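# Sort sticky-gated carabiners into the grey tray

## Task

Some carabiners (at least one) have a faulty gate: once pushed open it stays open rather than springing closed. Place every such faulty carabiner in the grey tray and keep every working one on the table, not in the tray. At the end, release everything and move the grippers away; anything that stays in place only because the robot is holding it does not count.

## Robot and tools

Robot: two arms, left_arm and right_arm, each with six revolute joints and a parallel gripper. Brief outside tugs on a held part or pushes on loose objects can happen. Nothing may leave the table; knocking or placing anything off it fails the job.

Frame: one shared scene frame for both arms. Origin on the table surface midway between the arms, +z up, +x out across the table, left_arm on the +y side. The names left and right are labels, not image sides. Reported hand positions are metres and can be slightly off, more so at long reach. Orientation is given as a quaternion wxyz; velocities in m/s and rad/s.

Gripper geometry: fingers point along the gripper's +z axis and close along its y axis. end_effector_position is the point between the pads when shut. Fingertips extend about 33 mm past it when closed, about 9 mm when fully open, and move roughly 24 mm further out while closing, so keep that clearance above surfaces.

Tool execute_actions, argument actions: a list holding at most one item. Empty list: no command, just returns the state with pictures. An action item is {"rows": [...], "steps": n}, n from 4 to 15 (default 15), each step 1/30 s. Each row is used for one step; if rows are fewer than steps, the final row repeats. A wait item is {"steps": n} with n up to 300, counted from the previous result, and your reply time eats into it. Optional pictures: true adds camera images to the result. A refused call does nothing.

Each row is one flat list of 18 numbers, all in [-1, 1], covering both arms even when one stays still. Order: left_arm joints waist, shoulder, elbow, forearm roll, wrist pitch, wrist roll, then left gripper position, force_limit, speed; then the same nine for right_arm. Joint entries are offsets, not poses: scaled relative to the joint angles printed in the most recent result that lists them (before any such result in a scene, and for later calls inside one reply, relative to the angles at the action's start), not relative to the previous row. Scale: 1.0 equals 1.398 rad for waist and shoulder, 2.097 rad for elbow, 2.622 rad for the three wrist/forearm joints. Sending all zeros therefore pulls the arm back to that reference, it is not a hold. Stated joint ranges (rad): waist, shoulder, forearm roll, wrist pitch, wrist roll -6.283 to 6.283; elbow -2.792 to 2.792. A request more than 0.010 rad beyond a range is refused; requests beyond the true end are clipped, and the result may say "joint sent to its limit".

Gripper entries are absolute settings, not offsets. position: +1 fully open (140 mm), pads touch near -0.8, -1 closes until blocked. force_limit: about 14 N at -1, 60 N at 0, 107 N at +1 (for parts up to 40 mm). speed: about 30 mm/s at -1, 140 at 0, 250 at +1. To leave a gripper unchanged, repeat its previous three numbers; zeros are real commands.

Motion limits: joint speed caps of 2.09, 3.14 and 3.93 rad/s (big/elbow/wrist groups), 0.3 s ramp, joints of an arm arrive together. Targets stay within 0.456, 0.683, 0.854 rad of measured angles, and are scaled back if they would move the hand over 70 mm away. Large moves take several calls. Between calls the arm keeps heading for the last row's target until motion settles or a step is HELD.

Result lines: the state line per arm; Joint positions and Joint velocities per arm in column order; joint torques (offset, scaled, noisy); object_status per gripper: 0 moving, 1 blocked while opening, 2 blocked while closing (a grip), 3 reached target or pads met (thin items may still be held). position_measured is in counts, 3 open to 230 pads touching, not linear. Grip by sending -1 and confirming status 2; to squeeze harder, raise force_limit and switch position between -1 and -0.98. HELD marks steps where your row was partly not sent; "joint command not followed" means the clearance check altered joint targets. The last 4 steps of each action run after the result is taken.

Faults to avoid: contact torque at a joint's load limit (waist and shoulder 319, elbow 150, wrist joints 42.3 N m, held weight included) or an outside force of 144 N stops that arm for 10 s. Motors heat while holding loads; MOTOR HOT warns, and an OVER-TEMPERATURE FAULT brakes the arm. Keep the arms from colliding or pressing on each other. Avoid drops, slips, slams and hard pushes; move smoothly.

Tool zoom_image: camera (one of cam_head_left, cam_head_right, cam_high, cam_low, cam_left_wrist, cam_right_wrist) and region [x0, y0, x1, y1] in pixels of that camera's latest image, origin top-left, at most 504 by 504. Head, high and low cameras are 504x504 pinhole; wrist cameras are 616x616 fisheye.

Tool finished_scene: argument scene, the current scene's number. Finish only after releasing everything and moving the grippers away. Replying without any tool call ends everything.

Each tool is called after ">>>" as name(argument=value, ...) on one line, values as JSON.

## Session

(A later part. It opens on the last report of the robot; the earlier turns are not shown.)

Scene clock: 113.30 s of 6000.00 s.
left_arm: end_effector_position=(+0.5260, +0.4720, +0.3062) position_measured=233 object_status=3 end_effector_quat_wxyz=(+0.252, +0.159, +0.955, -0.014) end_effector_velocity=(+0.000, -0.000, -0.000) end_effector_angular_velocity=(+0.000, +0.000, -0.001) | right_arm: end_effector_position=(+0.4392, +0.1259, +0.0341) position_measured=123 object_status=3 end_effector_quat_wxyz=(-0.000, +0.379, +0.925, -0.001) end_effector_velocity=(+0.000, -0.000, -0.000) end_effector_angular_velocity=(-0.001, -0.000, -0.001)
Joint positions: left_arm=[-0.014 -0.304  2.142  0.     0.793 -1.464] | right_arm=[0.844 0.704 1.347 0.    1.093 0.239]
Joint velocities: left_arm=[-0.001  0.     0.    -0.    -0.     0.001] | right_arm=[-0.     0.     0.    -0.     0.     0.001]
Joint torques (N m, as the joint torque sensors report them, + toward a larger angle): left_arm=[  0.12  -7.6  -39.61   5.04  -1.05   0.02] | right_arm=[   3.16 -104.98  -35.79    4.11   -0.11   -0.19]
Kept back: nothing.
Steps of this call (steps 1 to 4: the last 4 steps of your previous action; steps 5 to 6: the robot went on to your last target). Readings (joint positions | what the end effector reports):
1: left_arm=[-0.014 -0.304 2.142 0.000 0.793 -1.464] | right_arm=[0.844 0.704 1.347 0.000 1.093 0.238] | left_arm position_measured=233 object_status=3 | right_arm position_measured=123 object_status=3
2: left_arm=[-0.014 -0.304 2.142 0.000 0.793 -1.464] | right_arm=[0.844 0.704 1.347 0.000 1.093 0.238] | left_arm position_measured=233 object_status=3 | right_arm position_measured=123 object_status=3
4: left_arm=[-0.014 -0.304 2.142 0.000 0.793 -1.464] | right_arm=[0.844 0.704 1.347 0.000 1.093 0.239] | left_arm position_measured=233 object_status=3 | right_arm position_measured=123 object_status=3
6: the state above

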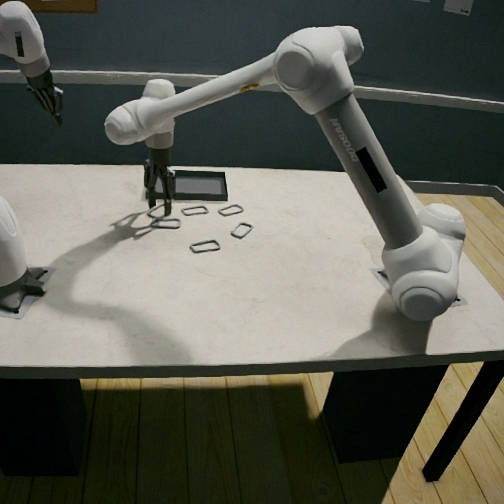

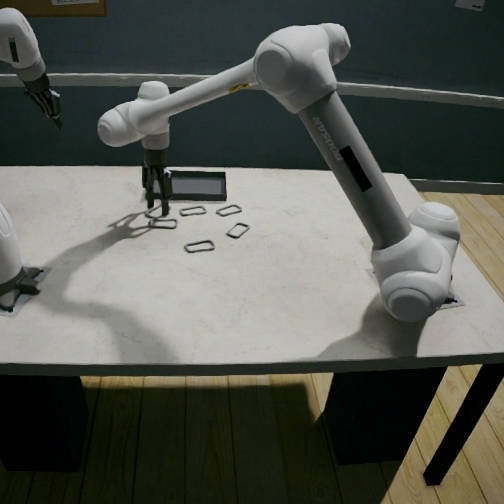

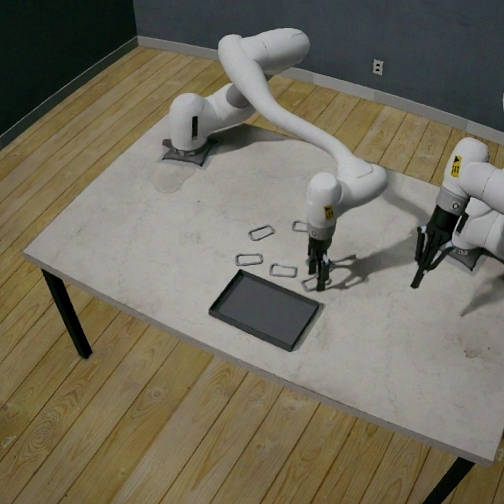

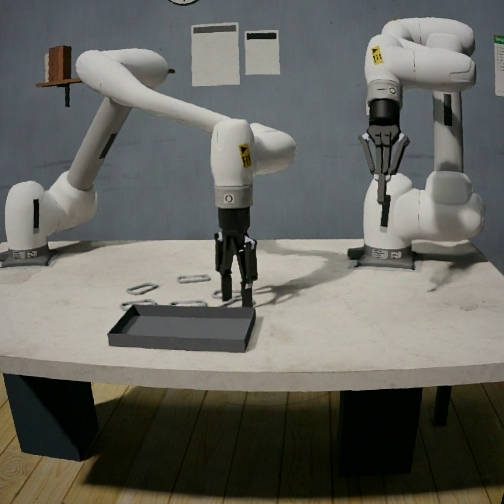

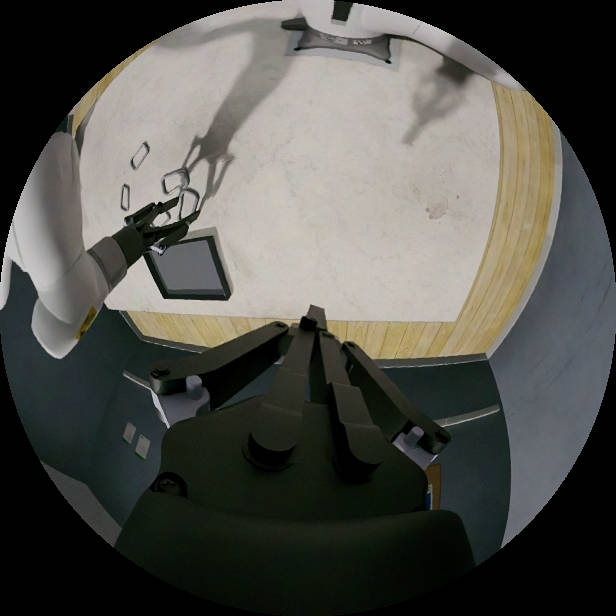

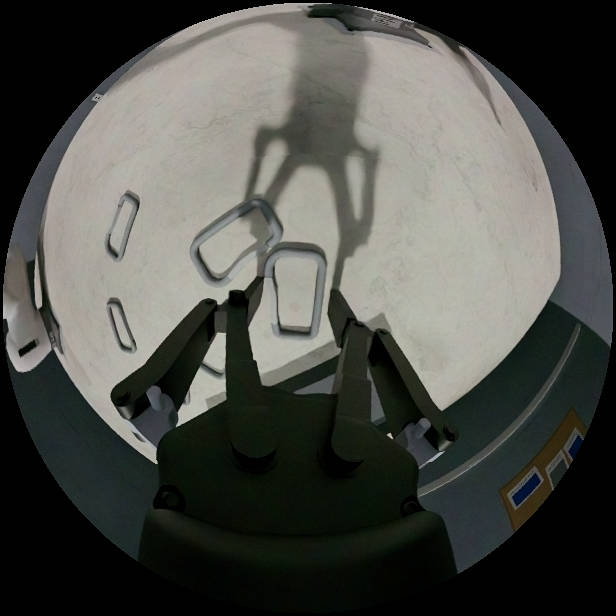

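>>> execute_actions(actions=[{"rows":[[0,0,0,0,0,0,-0.9,0,1,0,0,0,0,0,0,-0.46,-0.9,-0.7]],"steps":15}])

>>> execute_actions(actions=[{"steps":12}])

>>> execute_actions(actions=[{"rows":[[0,0,0,0,0,0,-0.9,0,1,0,-0.001,-0.0005,0,0.0009,0,-0.47,-0.9,-0.7]],"steps":12}])

>>> execute_actions(actions=[{"rows":[[0,0,0,0,0,0,-0.9,0,1,0,-0.0008,-0.0004,0,0.0007,0,-0.46,-0.9,-0.7]],"steps":12}])

>>> execute_actions(actions=[{"rows":[[0,0,0,0,0,0,-0.9,0,1,0,0,0,0,0,0,-0.47,-0.4,-0.7]],"steps":15}])

>>> execute_actions(actions=[{"steps":15}], pictures=true)

>>> zoom_image(camera="cam_right_wrist", region=[200,200,400,400])

Scene clock: 113.97 s of 6000.00 s.
left_arm: end_effector_position=(+0.5260, +0.4720, +0.3062) position_measured=233 object_status=3 end_effector_quat_wxyz=(+0.252, +0.159, +0.955, -0.014) end_effector_velocity=(+0.000, +0.001, -0.000) end_effector_angular_velocity=(-0.000, +0.001, +0.002) | right_arm: end_effector_position=(+0.4392, +0.1259, +0.0341) position_measured=154 object_status=0 end_effector_quat_wxyz=(-0.000, +0.379, +0.925, -0.001) end_effector_velocity=(-0.000, -0.000, -0.002) end_effector_angular_velocity=(-0.002, +0.001, +0.000)
Joint positions: left_arm=[-0.014 -0.304  2.142  0.     0.793 -1.464] | right_arm=[0.844 0.704 1.347 0.    1.093 0.239]
Joint velocities: left_arm=[ 0.001  0.001  0.    -0.    -0.    -0.001] | right_arm=[ 0.     0.002  0.    -0.     0.     0.   ]
Joint torques (N m, as the joint torque sensors report them, + toward a larger angle): left_arm=[ -0.01  -7.32 -39.48   5.05  -1.03   0.06] | right_arm=[  2.12 -92.5  -27.18   4.06   0.39  -0.31]
Steps of this call (steps 1 to 9: the robot went on to your last target; steps 10 to 20: the first 11 steps of this action). Readings (joint positions | what the end effector reports):
10: left_arm=[-0.014 -0.304 2.142 0.000 0.793 -1.464] | right_arm=[0.844 0.704 1.347 0.000 1.093 0.239] | left_arm position_measured=233 object_status=3 | right_arm position_measured=123 object_status=0
11: left_arm=[-0.014 -0.304 2.142 0.000 0.793 -1.464] | right_arm=[0.844 0.704 1.347 0.000 1.093 0.239] | left_arm position_measured=233 object_status=3 | right_arm position_measured=124 object_status=0
13: left_arm=[-0.014 -0.304 2.142 0.000 0.793 -1.464] | right_arm=[0.844 0.704 1.347 0.000 1.093 0.239] | left_arm position_measured=233 object_status=3 | right_arm position_measured=131 object_status=0
17: left_arm=[-0.014 -0.304 2.142 0.000 0.793 -1.464] | right_arm=[0.844 0.704 1.347 0.000 1.093 0.239] | left_arm position_measured=233 object_status=3 | right_arm position_measured=144 object_status=0
20: the state above

Scene clock: 114.37 s of 6000.00 s.
left_arm: end_effector_position=(+0.5260, +0.4720, +0.3062) position_measured=233 object_status=3 end_effector_quat_wxyz=(+0.252, +0.159, +0.955, -0.014) end_effector_velocity=(-0.000, +0.000, +0.001) end_effector_angular_velocity=(-0.001, -0.001, +0.001) | right_arm: end_effector_position=(+0.4392, +0.1259, +0.0341) position_measured=162 object_status=2 end_effector_quat_wxyz=(-0.000, +0.379, +0.925, -0.001) end_effector_velocity=(-0.000, +0.000, -0.000) end_effector_angular_velocity=(-0.000, +0.001, +0.001)
Joint positions: left_arm=[-0.014 -0.304  2.142  0.     0.793 -1.464] | right_arm=[0.844 0.704 1.347 0.    1.093 0.239]
Joint velocities: left_arm=[ 0.001 -0.001  0.    -0.    -0.    -0.001] | right_arm=[ 0.  0.  0.  0.  0. -0.]
Joint torques (N m, as the joint torque sensors report them, + toward a larger angle): left_arm=[  0.02  -7.78 -39.85   5.11  -1.03   0.07] | right_arm=[  4.91 -87.1  -23.11   4.69   1.24  -0.24]
Kept back: nothing.
Steps of this call (steps 1 to 4: the last 4 steps of your previous action; steps 5 to 12: the robot went on to your last target). Readings (joint positions | what the end effector reports):
1: left_arm=[-0.014 -0.304 2.142 0.000 0.793 -1.464] | right_arm=[0.844 0.704 1.347 0.000 1.093 0.239] | left_arm position_measured=233 object_status=3 | right_arm position_measured=158 object_status=0
2: left_arm=[-0.014 -0.304 2.142 0.000 0.793 -1.464] | right_arm=[0.844 0.704 1.347 0.000 1.093 0.239] | left_arm position_measured=233 object_status=3 | right_arm position_measured=161 object_status=0
4: left_arm=[-0.014 -0.304 2.142 0.000 0.793 -1.464] | right_arm=[0.844 0.704 1.347 0.000 1.093 0.239] | left_arm position_measured=233 object_status=3 | right_arm position_measured=162 object_status=0
8: left_arm=[-0.014 -0.304 2.142 0.000 0.793 -1.464] | right_arm=[0.844 0.704 1.347 0.000 1.093 0.239] | left_arm position_measured=233 object_status=3 | right_arm position_measured=162 object_status=2
12: the state above

Scene clock: 114.63 s of 6000.00 s.
left_arm: end_effector_position=(+0.5260, +0.4720, +0.3062) position_measured=233 object_status=3 end_effector_quat_wxyz=(+0.252, +0.159, +0.955, -0.014) end_effector_velocity=(-0.000, +0.000, +0.000) end_effector_angular_velocity=(+0.000, -0.001, -0.001) | right_arm: end_effector_position=(+0.4391, +0.1258, +0.0356) position_measured=168 object_status=0 end_effector_quat_wxyz=(-0.000, +0.379, +0.925, -0.001) end_effector_velocity=(+0.001, +0.001, +0.003) end_effector_angular_velocity=(+0.002, -0.002, -0.001)
Joint positions: left_arm=[-0.014 -0.304  2.142  0.     0.793 -1.464] | right_arm=[0.844 0.703 1.346 0.    1.095 0.239]
Joint velocities: left_arm=[ 0.    -0.001  0.    -0.    -0.     0.001] | right_arm=[-0.    -0.003 -0.002 -0.     0.002  0.001]
Joint torques (N m, as the joint torque sensors report them, + toward a larger angle): left_arm=[ -0.3   -6.68 -39.53   5.08  -1.01   0.  ] | right_arm=[   3.77 -103.22  -35.24    4.05    0.01   -0.56]
Steps of this call (steps 1 to 8: the first 8 steps of this action). Readings (joint positions | what the end effector reports):
1: left_arm=[-0.014 -0.304 2.142 0.000 0.793 -1.464] | right_arm=[0.844 0.704 1.347 0.000 1.093 0.239] | left_arm position_measured=233 object_status=3 | right_arm position_measured=162 object_status=0
2: left_arm=[-0.014 -0.304 2.142 0.000 0.793 -1.464] | right_arm=[0.844 0.704 1.347 0.000 1.093 0.239] | left_arm position_measured=233 object_status=3 | right_arm position_measured=162 object_status=0
4: left_arm=[-0.014 -0.304 2.142 0.000 0.793 -1.464] | right_arm=[0.844 0.704 1.346 0.000 1.095 0.239] | left_arm position_measured=233 object_status=3 | right_arm position_measured=165 object_status=0
8: the state above

Scene clock: 115.03 s of 6000.00 s.
left_arm: end_effector_position=(+0.5260, +0.4720, +0.3062) position_measured=233 object_status=3 end_effector_quat_wxyz=(+0.252, +0.159, +0.955, -0.014) end_effector_velocity=(-0.000, +0.000, +0.001) end_effector_angular_velocity=(+0.001, -0.002, -0.001) | right_arm: end_effector_position=(+0.4392, +0.1259, +0.0372) position_measured=168 object_status=2 end_effector_quat_wxyz=(-0.000, +0.379, +0.925, -0.001) end_effector_velocity=(-0.000, +0.000, +0.001) end_effector_angular_velocity=(+0.000, -0.000, +0.000)
Joint positions: left_arm=[-0.014 -0.304  2.142  0.     0.793 -1.464] | right_arm=[0.844 0.702 1.345 0.    1.097 0.239]
Joint velocities: left_arm=[ 0.    -0.002 -0.     0.001  0.     0.001] | right_arm=[ 0.    -0.001 -0.001 -0.     0.001  0.   ]
Joint torques (N m, as the joint torque sensors report them, + toward a larger angle): left_arm=[ -0.52  -7.58 -39.39   5.1   -1.06  -0.01] | right_arm=[   3.42 -105.93  -35.6     3.99   -0.09   -0.38]
Steps of this call (steps 1 to 4: the last 4 steps of your previous action; steps 5 to 12: the first 8 steps of this action, its rows measured from where the robot was after step 4). Readings (joint positions | what the end effector reports):
4: left_arm=[-0.014 -0.304 2.142 0.000 0.793 -1.464] | right_arm=[0.844 0.703 1.346 0.000 1.095 0.239] | left_arm position_measured=233 object_status=3 | right_arm position_measured=168 object_status=2
5: left_arm=[-0.014 -0.304 2.142 0.000 0.793 -1.464] | right_arm=[0.844 0.703 1.346 0.000 1.095 0.239] | left_arm position_measured=233 object_status=3 | right_arm position_measured=168 object_status=0
6: left_arm=[-0.014 -0.304 2.142 0.000 0.793 -1.464] | right_arm=[0.844 0.703 1.346 0.000 1.096 0.239] | left_arm position_measured=233 object_status=3 | right_arm position_measured=168 object_status=0
8: left_arm=[-0.014 -0.304 2.142 0.000 0.793 -1.464] | right_arm=[0.844 0.702 1.345 0.000 1.097 0.239] | left_arm position_measured=233 object_status=3 | right_arm position_measured=168 object_status=0
12: the state above

Scene clock: 115.53 s of 6000.00 s.
left_arm: end_effector_position=(+0.5260, +0.4720, +0.3062) position_measured=233 object_status=3 end_effector_quat_wxyz=(+0.252, +0.159, +0.955, -0.014) end_effector_velocity=(-0.000, +0.000, +0.001) end_effector_angular_velocity=(-0.000, -0.001, +0.001) | right_arm: end_effector_position=(+0.4392, +0.1259, +0.0372) position_measured=177 object_status=2 end_effector_quat_wxyz=(-0.000, +0.379, +0.925, -0.001) end_effector_velocity=(-0.000, -0.000, -0.001) end_effector_angular_velocity=(-0.001, +0.001, +0.000)
Joint positions: left_arm=[-0.014 -0.304  2.142  0.     0.793 -1.464] | right_arm=[0.844 0.702 1.345 0.    1.097 0.239]
Joint velocities: left_arm=[ 0.001 -0.002  0.    -0.     0.    -0.   ] | right_arm=[ 0.     0.     0.001  0.     0.    -0.   ]
Joint torques (N m, as the joint torque sensors report them, + toward a larger angle): left_arm=[  0.45  -7.88 -39.47   5.13  -1.08   0.1 ] | right_arm=[   2.19 -105.75  -35.73    4.     -0.02   -0.34]
Steps of this call (steps 1 to 4: the last 4 steps of your previous action; steps 5 to 15: the first 11 steps of this action, its rows measured from where the robot was after step 4). Readings (joint positions | what the end effector reports):
4: left_arm=[-0.014 -0.304 2.142 0.000 0.793 -1.464] | right_arm=[0.844 0.702 1.345 0.000 1.097 0.239] | left_arm position_measured=233 object_status=3 | right_arm position_measured=168 object_status=2
5: left_arm=[-0.014 -0.304 2.142 0.000 0.793 -1.464] | right_arm=[0.844 0.702 1.345 0.000 1.097 0.239] | left_arm position_measured=233 object_status=3 | right_arm position_measured=168 object_status=0
6: left_arm=[-0.014 -0.304 2.142 0.000 0.793 -1.464] | right_arm=[0.844 0.702 1.345 0.000 1.097 0.239] | left_arm position_measured=233 object_status=3 | right_arm position_measured=177 object_status=0
8: left_arm=[-0.014 -0.304 2.142 0.000 0.793 -1.464] | right_arm=[0.844 0.702 1.345 0.000 1.097 0.239] | left_arm position_measured=233 object_status=3 | right_arm position_measured=177 object_status=0
12: left_arm=[-0.014 -0.304 2.142 0.000 0.793 -1.464] | right_arm=[0.844 0.702 1.345 0.000 1.097 0.239] | left_arm position_measured=233 object_status=3 | right_arm position_measured=177 object_status=2
15: the state above

Scene clock: 116.03 s of 6000.00 s.
left_arm: end_effector_position=(+0.5260, +0.4720, +0.3062) position_measured=233 object_status=3 end_effector_quat_wxyz=(+0.252, +0.159, +0.955, -0.014) end_effector_velocity=(-0.000, +0.000, +0.000) end_effector_angular_velocity=(-0.000, -0.001, +0.001) | right_arm: end_effector_position=(+0.4392, +0.1259, +0.0372) position_measured=177 object_status=2 end_effector_quat_wxyz=(-0.000, +0.379, +0.925, -0.001) end_effector_velocity=(+0.000, +0.001, +0.001) end_effector_angular_velocity=(+0.002, -0.001, +0.000)
Joint positions: left_arm=[-0.014 -0.304  2.142  0.     0.793 -1.464] | right_arm=[0.844 0.702 1.345 0.    1.097 0.239]
Joint velocities: left_arm=[-0.    -0.001 -0.     0.     0.    -0.001] | right_arm=[-0.    -0.001 -0.001  0.    -0.    -0.   ]
Joint torques (N m, as the joint torque sensors report them, + toward a larger angle): left_arm=[ -0.57  -7.83 -39.58   5.12  -1.04   0.05] | right_arm=[   3.29 -106.39  -36.33    4.22   -0.27   -0.45]
Kept back: nothing.
Steps of this call (steps 1 to 4: the last 4 steps of your previous action; steps 5 to 15: the robot went on to your last target). Readings (joint positions | what the end effector reports):
1: left_arm=[-0.014 -0.304 2.142 0.000 0.793 -1.464] | right_arm=[0.844 0.702 1.345 0.000 1.097 0.239] | left_arm position_measured=233 object_status=3 | right_arm position_measured=177 object_status=2
2: left_arm=[-0.014 -0.304 2.142 0.000 0.793 -1.464] | right_arm=[0.844 0.702 1.345 0.000 1.097 0.239] | left_arm position_measured=233 object_status=3 | right_arm position_measured=177 object_status=2
4: left_arm=[-0.014 -0.304 2.142 0.000 0.793 -1.464] | right_arm=[0.844 0.702 1.345 0.000 1.097 0.239] | left_arm position_measured=233 object_status=3 | right_arm position_measured=177 object_status=2
8: left_arm=[-0.014 -0.304 2.142 0.000 0.793 -1.464] | right_arm=[0.844 0.702 1.345 0.000 1.097 0.239] | left_arm position_measured=233 object_status=3 | right_arm position_measured=177 object_status=2
15: the state above
All arms were judged still, so your last target was given up. Only a new action makes them travel on or press farther. Fingers that are still opening or closing keep moving.

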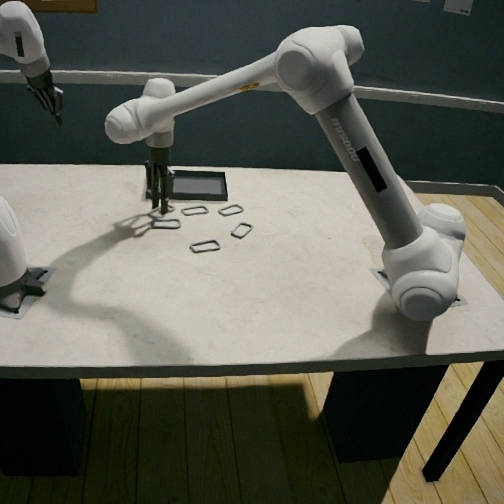

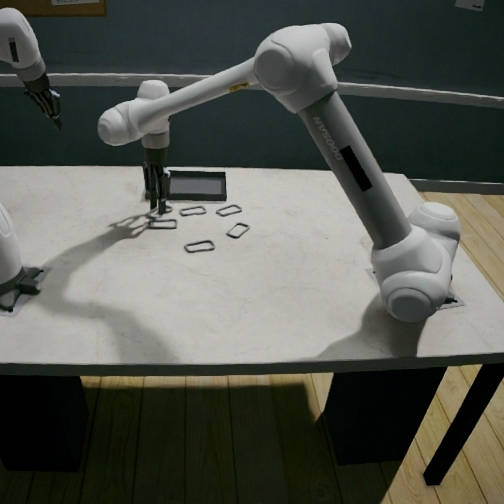

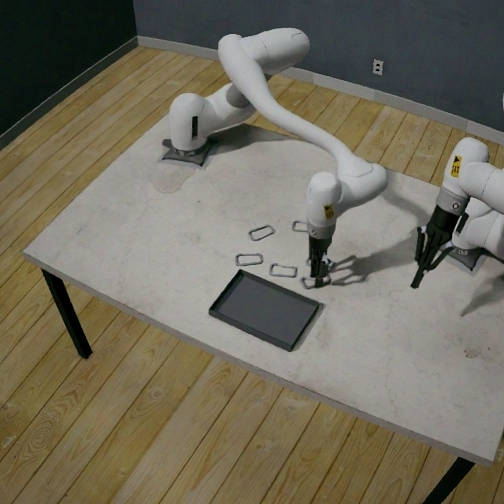

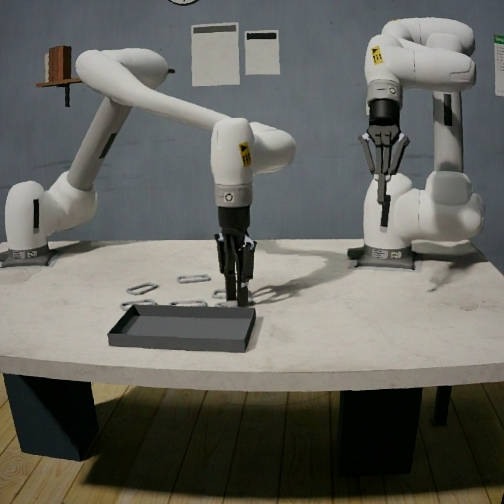

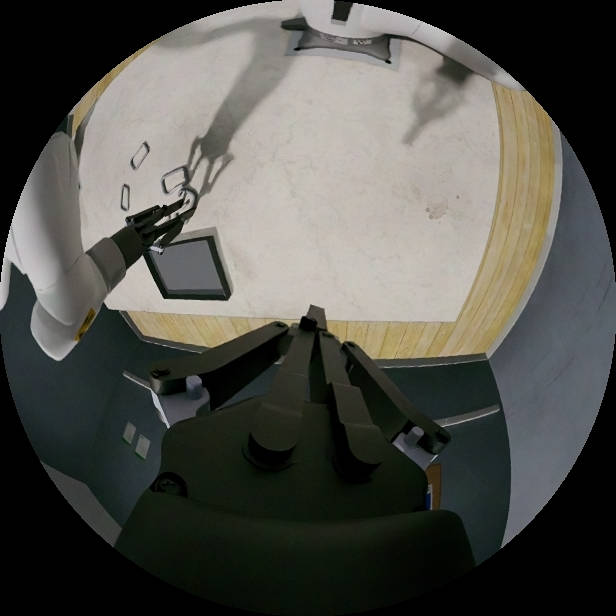

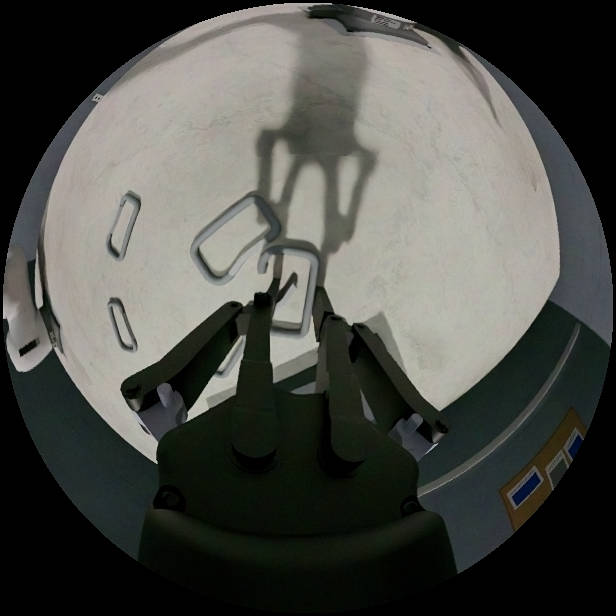

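Region (200, 200, 400, 400) of cam_right_wrist's 616x616 image, scaled by 2.520, with more detail than that image has.

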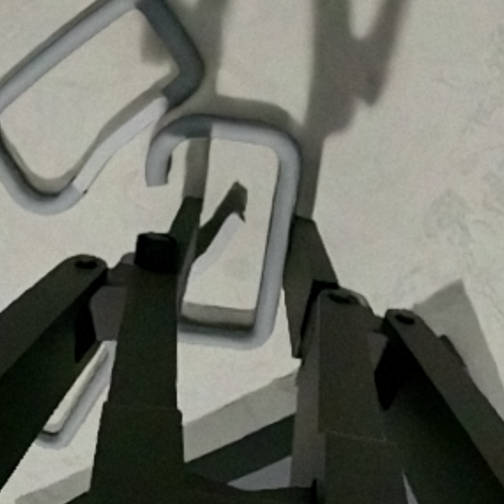

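Gate well open. Release.

>>> execute_actions(actions=[{"rows":[[0,0,0,0,0,0,-0.9,0,1,0,0,0,0,0,0,0.05,-0.9,-0.2]],"steps":15}])

>>> execute_actions(actions=[{"steps":12}], pictures=true)

>>> zoom_image(camera="cam_right_wrist", region=[200,200,400,400])

Scene clock: 116.53 s of 6000.00 s.
left_arm: end_effector_position=(+0.5260, +0.4720, +0.3062) position_measured=233 object_status=3 end_effector_quat_wxyz=(+0.252, +0.159, +0.955, -0.014) end_effector_velocity=(+0.000, +0.001, +0.000) end_effector_angular_velocity=(-0.000, -0.000, +0.001) | right_arm: end_effector_position=(+0.4392, +0.1259, +0.0372) position_measured=123 object_status=0 end_effector_quat_wxyz=(-0.000, +0.379, +0.925, -0.001) end_effector_velocity=(+0.000, -0.000, -0.001) end_effector_angular_velocity=(-0.001, +0.000, -0.000)
Joint positions: left_arm=[-0.014 -0.304  2.142  0.     0.793 -1.464] | right_arm=[0.844 0.702 1.345 0.    1.097 0.239]
Joint velocities: left_arm=[ 0.001 -0.     0.    -0.    -0.    -0.   ] | right_arm=[ 0.     0.001 -0.    -0.    -0.     0.001]
Joint torques (N m, as the joint torque sensors report them, + toward a larger angle): left_arm=[ -0.38  -7.38 -39.29   5.13  -1.14   0.  ] | right_arm=[   2.85 -106.45  -35.35    3.85   -0.11   -0.4 ]
Steps of this call (steps 1 to 4: nothing new was sent; steps 5 to 15: the first 11 steps of this action). Readings (joint positions | what the end effector reports):
5: left_arm=[-0.014 -0.304 2.142 0.000 0.793 -1.464] | right_arm=[0.844 0.702 1.345 0.000 1.097 0.239] | left_arm position_measured=233 object_status=3 | right_arm position_measured=177 object_status=0
6: left_arm=[-0.014 -0.304 2.142 0.000 0.793 -1.464] | right_arm=[0.844 0.702 1.345 0.000 1.097 0.239] | left_arm position_measured=233 object_status=3 | right_arm position_measured=177 object_status=0
8: left_arm=[-0.014 -0.304 2.142 0.000 0.793 -1.464] | right_arm=[0.844 0.702 1.345 0.000 1.097 0.239] | left_arm position_measured=233 object_status=3 | right_arm position_measured=162 object_status=0
12: left_arm=[-0.014 -0.304 2.142 0.000 0.793 -1.464] | right_arm=[0.844 0.702 1.345 0.000 1.097 0.239] | left_arm position_measured=233 object_status=3 | right_arm position_measured=136 object_status=0
15: the state above

Scene clock: 116.93 s of 6000.00 s.
left_arm: end_effector_position=(+0.5260, +0.4720, +0.3062) position_measured=233 object_status=3 end_effector_quat_wxyz=(+0.252, +0.159, +0.955, -0.014) end_effector_velocity=(+0.000, +0.001, -0.000) end_effector_angular_velocity=(+0.002, +0.000, -0.000) | right_arm: end_effector_position=(+0.4392, +0.1259, +0.0372) position_measured=123 object_status=3 end_effector_quat_wxyz=(-0.000, +0.379, +0.925, -0.001) end_effector_velocity=(+0.001, +0.000, +0.000) end_effector_angular_velocity=(+0.000, -0.001, -0.000)
Joint positions: left_arm=[-0.014 -0.304  2.142  0.     0.793 -1.464] | right_arm=[0.844 0.702 1.345 0.    1.097 0.239]
Joint velocities: left_arm=[ 0.001  0.     0.     0.001 -0.     0.001] | right_arm=[-0.     0.    -0.001 -0.001 -0.     0.   ]
Joint torques (N m, as the joint torque sensors report them, + toward a larger angle): left_arm=[  0.04  -7.61 -39.71   5.07  -1.25  -0.01] | right_arm=[   2.3  -106.1   -35.23    4.15   -0.12   -0.15]
Kept back: nothing.
Steps of this call (steps 1 to 4: the last 4 steps of your previous action; steps 5 to 12: the robot went on to your last target). Readings (joint positions | what the end effector reports):
1: left_arm=[-0.014 -0.304 2.142 0.000 0.793 -1.464] | right_arm=[0.844 0.702 1.345 0.000 1.097 0.239] | left_arm position_measured=233 object_status=3 | right_arm position_measured=123 object_status=0
2: left_arm=[-0.014 -0.304 2.142 0.000 0.793 -1.464] | right_arm=[0.844 0.702 1.345 0.000 1.097 0.239] | left_arm position_measured=233 object_status=3 | right_arm position_measured=123 object_status=0
4: left_arm=[-0.014 -0.304 2.142 0.000 0.793 -1.464] | right_arm=[0.844 0.702 1.345 0.000 1.097 0.239] | left_arm position_measured=233 object_status=3 | right_arm position_measured=123 object_status=0
8: left_arm=[-0.014 -0.304 2.142 0.000 0.793 -1.464] | right_arm=[0.844 0.702 1.345 0.000 1.097 0.239] | left_arm position_measured=233 object_status=3 | right_arm position_measured=123 object_status=3
12: the state above

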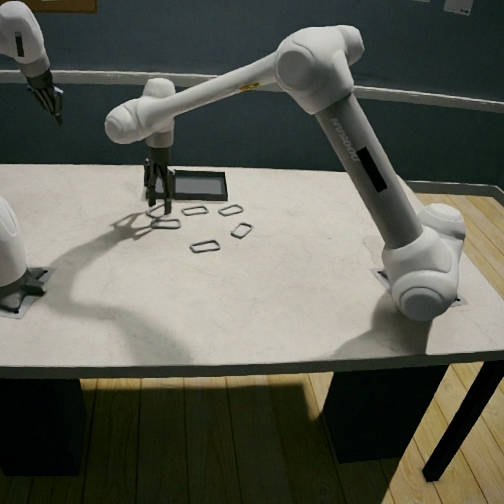

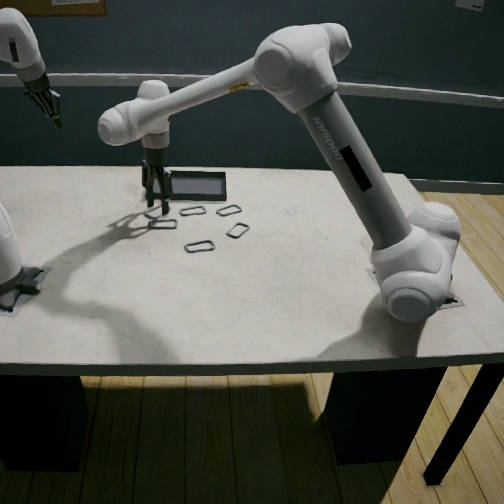

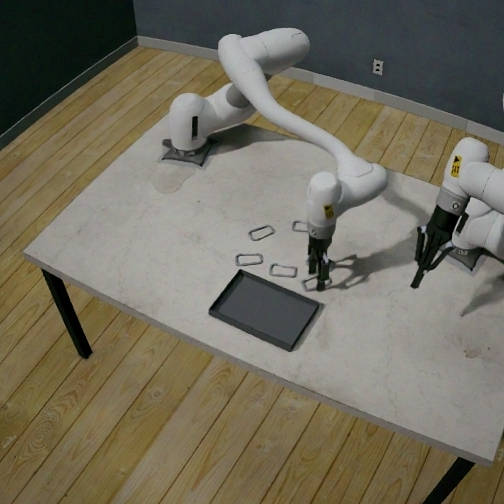

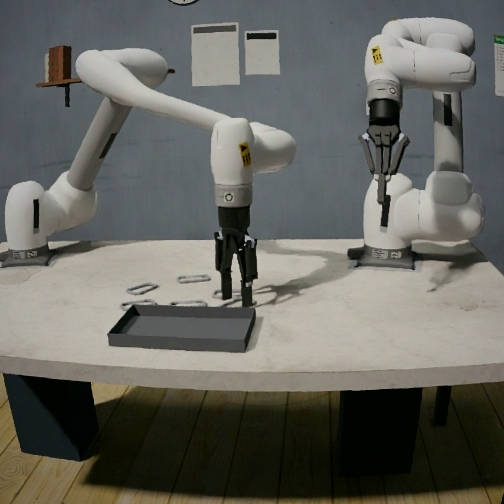

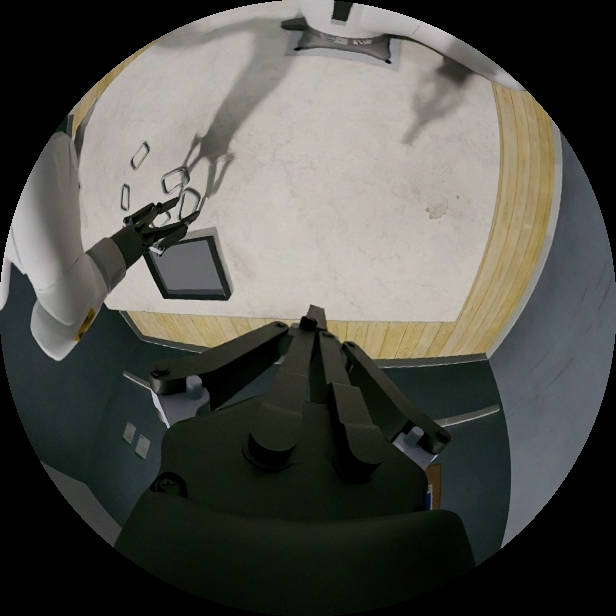

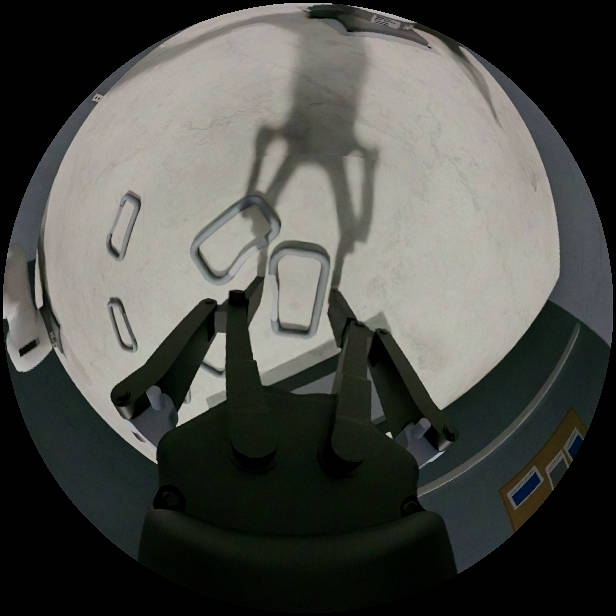

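Region (200, 200, 400, 400) of cam_right_wrist's 616x616 image, scaled by 2.520, with more detail than that image has.

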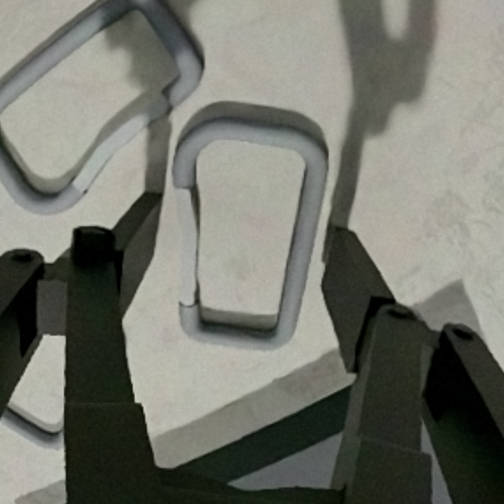

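>>> execute_actions(actions=[{"rows":[[0,0,0,0,0,0,-0.9,0,1,0,-0.024,-0.012,0,0.022,0,0.05,-0.9,-0.2],[0,0,0,0,0,0,-0.9,0,1,0,-0.024,-0.012,0,0.022,0,0.05,-0.9,-0.2],[0,0,0,0,0,0,-0.9,0,1,0,-0.024,-0.012,0,0.022,0,0.05,-0.9,-0.2],[0,0,0,0,0,0,-0.9,0,1,0,-0.024,-0.012,0,0.022,0,0.05,-0.9,-0.2],[0,0,0,0,0,0,-0.9,0,1,0,-0.024,-0.012,0,0.022,0,0.05,-0.9,-0.2],[0,0,0,0,0,0,-0.9,0,1,0,-0.024,-0.012,0,0.022,0,0.05,-0.9,-0.2],[0,0,0,0,0,0,-0.9,0,1,-0.0572,-0.1474,0.1261,0,-0.0233,0.275,0.05,-0.9,-0.2]],"steps":15}])

>>> execute_actions(actions=[{"steps":20}], pictures=true)

>>> zoom_image(camera="cam_right_wrist", region=[200,170,400,370])

Scene clock: 117.73 s of 6000.00 s.
left_arm: end_effector_position=(+0.5260, +0.4720, +0.3062) position_measured=233 object_status=3 end_effector_quat_wxyz=(+0.252, +0.159, +0.955, -0.014) end_effector_velocity=(-0.000, -0.000, +0.000) end_effector_angular_velocity=(-0.000, -0.001, -0.001) | right_arm: end_effector_position=(+0.4390, +0.1054, +0.0828) position_measured=123 object_status=3 end_effector_quat_wxyz=(+0.000, +0.436, +0.900, +0.002) end_effector_velocity=(+0.010, -0.300, +0.039) end_effector_angular_velocity=(+0.036, -0.013, -1.855)
Joint positions: left_arm=[-0.014 -0.304  2.142  0.     0.793 -1.464] | right_arm=[0.832 0.639 1.366 0.    1.133 0.352]
Joint velocities: left_arm=[-0.    -0.001  0.    -0.     0.     0.   ] | right_arm=[-0.189 -0.429  0.665 -0.    -0.273  1.667]
Joint torques (N m, as the joint torque sensors report them, + toward a larger angle): left_arm=[ -0.41  -7.58 -39.6    5.07  -0.98   0.05] | right_arm=[  -4.44 -115.83  -31.64    3.29    0.6    -0.27]
Steps of this call (steps 1 to 13: the robot went on to your last target; steps 14 to 24: the first 11 steps of this action). Readings (joint positions | what the end effector reports):
14: left_arm=[-0.014 -0.304 2.142 0.000 0.793 -1.464] | right_arm=[0.844 0.702 1.345 0.000 1.097 0.239] | left_arm position_measured=233 object_status=3 | right_arm position_measured=123 object_status=3
15: left_arm=[-0.014 -0.304 2.142 0.000 0.793 -1.464] | right_arm=[0.844 0.699 1.343 0.000 1.104 0.239] | left_arm position_measured=233 object_status=3 | right_arm position_measured=123 object_status=3
17: left_arm=[-0.014 -0.304 2.142 0.000 0.793 -1.464] | right_arm=[0.844 0.681 1.329 0.000 1.133 0.239] | left_arm position_measured=233 object_status=3 | right_arm position_measured=123 object_status=3
21: left_arm=[-0.014 -0.304 2.142 0.000 0.793 -1.464] | right_arm=[0.844 0.668 1.324 0.000 1.150 0.246] | left_arm position_measured=233 object_status=3 | right_arm position_measured=123 object_status=3
24: the state above

Scene clock: 118.40 s of 6000.00 s.
left_arm: end_effector_position=(+0.5260, +0.4720, +0.3062) position_measured=233 object_status=3 end_effector_quat_wxyz=(+0.252, +0.159, +0.955, -0.014) end_effector_velocity=(+0.000, -0.000, -0.001) end_effector_angular_velocity=(-0.000, +0.002, +0.002) | right_arm: end_effector_position=(+0.4310, -0.0089, +0.0805) position_measured=123 object_status=3 end_effector_quat_wxyz=(-0.000, +0.710, +0.705, +0.000) end_effector_velocity=(+0.000, -0.000, +0.001) end_effector_angular_velocity=(+0.001, -0.000, -0.002)
Joint positions: left_arm=[-0.014 -0.304  2.142  0.     0.793 -1.464] | right_arm=[0.764 0.496 1.609 0.    1.036 0.96 ]
Joint velocities: left_arm=[-0.     0.002 -0.     0.     0.    -0.002] | right_arm=[-0.001 -0.001  0.001  0.    -0.     0.001]
Joint torques (N m, as the joint torque sensors report them, + toward a larger angle): left_arm=[ -0.16  -7.53 -39.64   5.14  -1.06   0.04] | right_arm=[  3.32 -86.97 -34.94   3.72  -0.06  -0.6 ]
Kept back: nothing.
Steps of this call (steps 1 to 4: the last 4 steps of your previous action; steps 5 to 20: the robot went on to your last target). Readings (joint positions | what the end effector reports):
1: left_arm=[-0.014 -0.304 2.142 0.000 0.793 -1.464] | right_arm=[0.825 0.623 1.391 0.000 1.122 0.415] | left_arm position_measured=233 object_status=3 | right_arm position_measured=123 object_status=3
2: left_arm=[-0.014 -0.304 2.142 0.000 0.793 -1.464] | right_arm=[0.817 0.607 1.419 0.000 1.111 0.485] | left_arm position_measured=233 object_status=3 | right_arm position_measured=123 object_status=3
4: left_arm=[-0.014 -0.304 2.142 0.000 0.793 -1.464] | right_arm=[0.803 0.577 1.471 0.000 1.091 0.614] | left_arm position_measured=233 object_status=3 | right_arm position_measured=123 object_status=3
8: left_arm=[-0.014 -0.304 2.142 0.000 0.793 -1.464] | right_arm=[0.777 0.523 1.563 0.000 1.055 0.845] | left_arm position_measured=233 object_status=3 | right_arm position_measured=123 object_status=3
20: the state above

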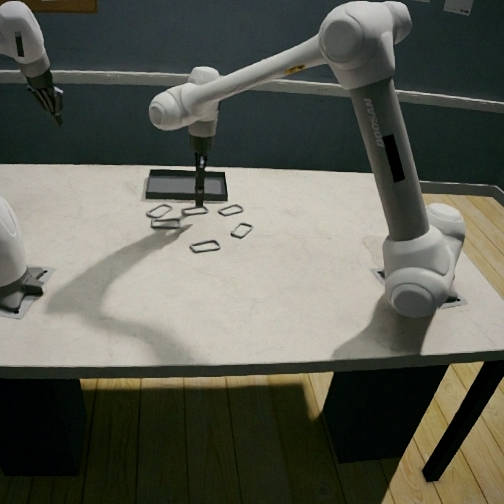

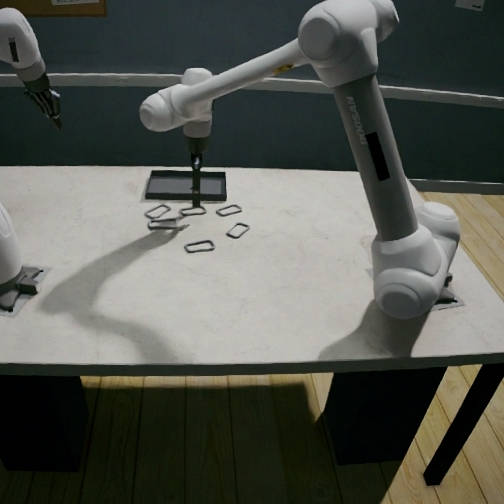

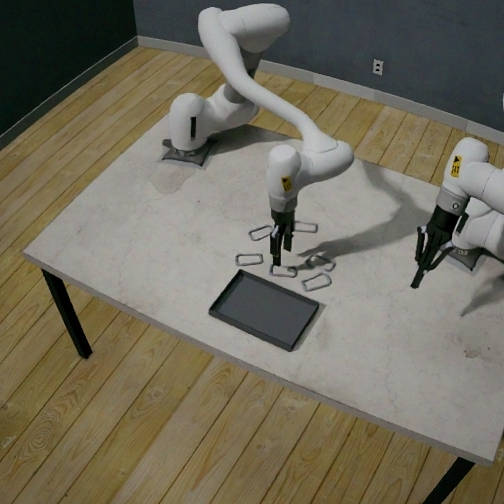

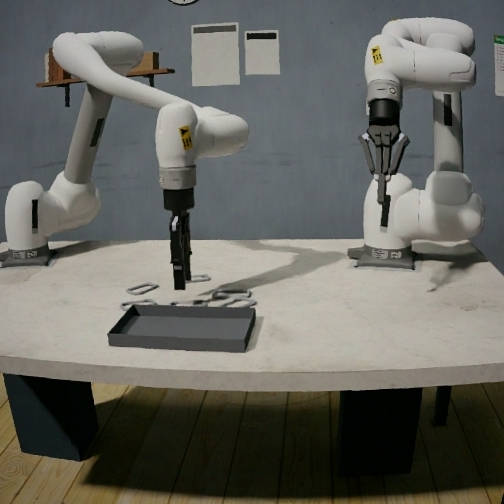

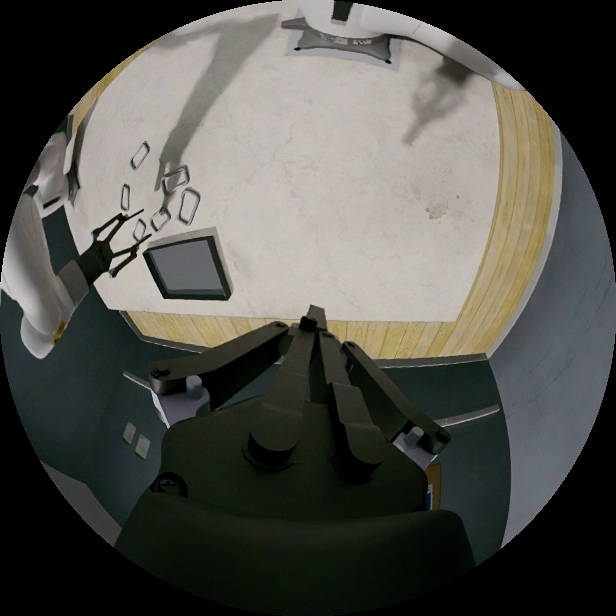

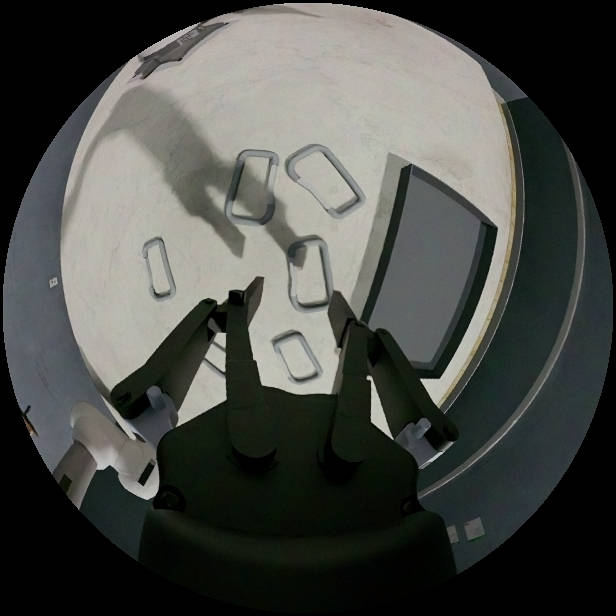

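Region (200, 170, 400, 370) of cam_right_wrist's 616x616 image, scaled by 2.520, with more detail than that image has.

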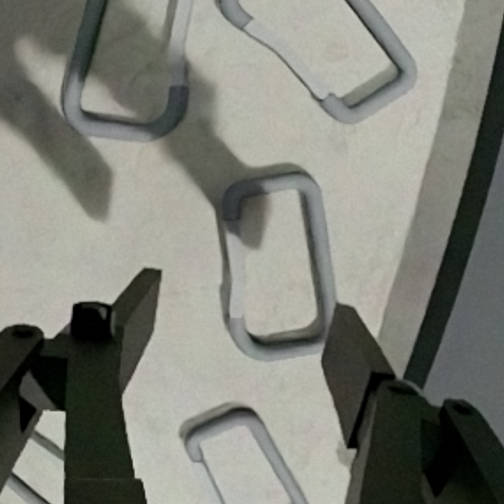

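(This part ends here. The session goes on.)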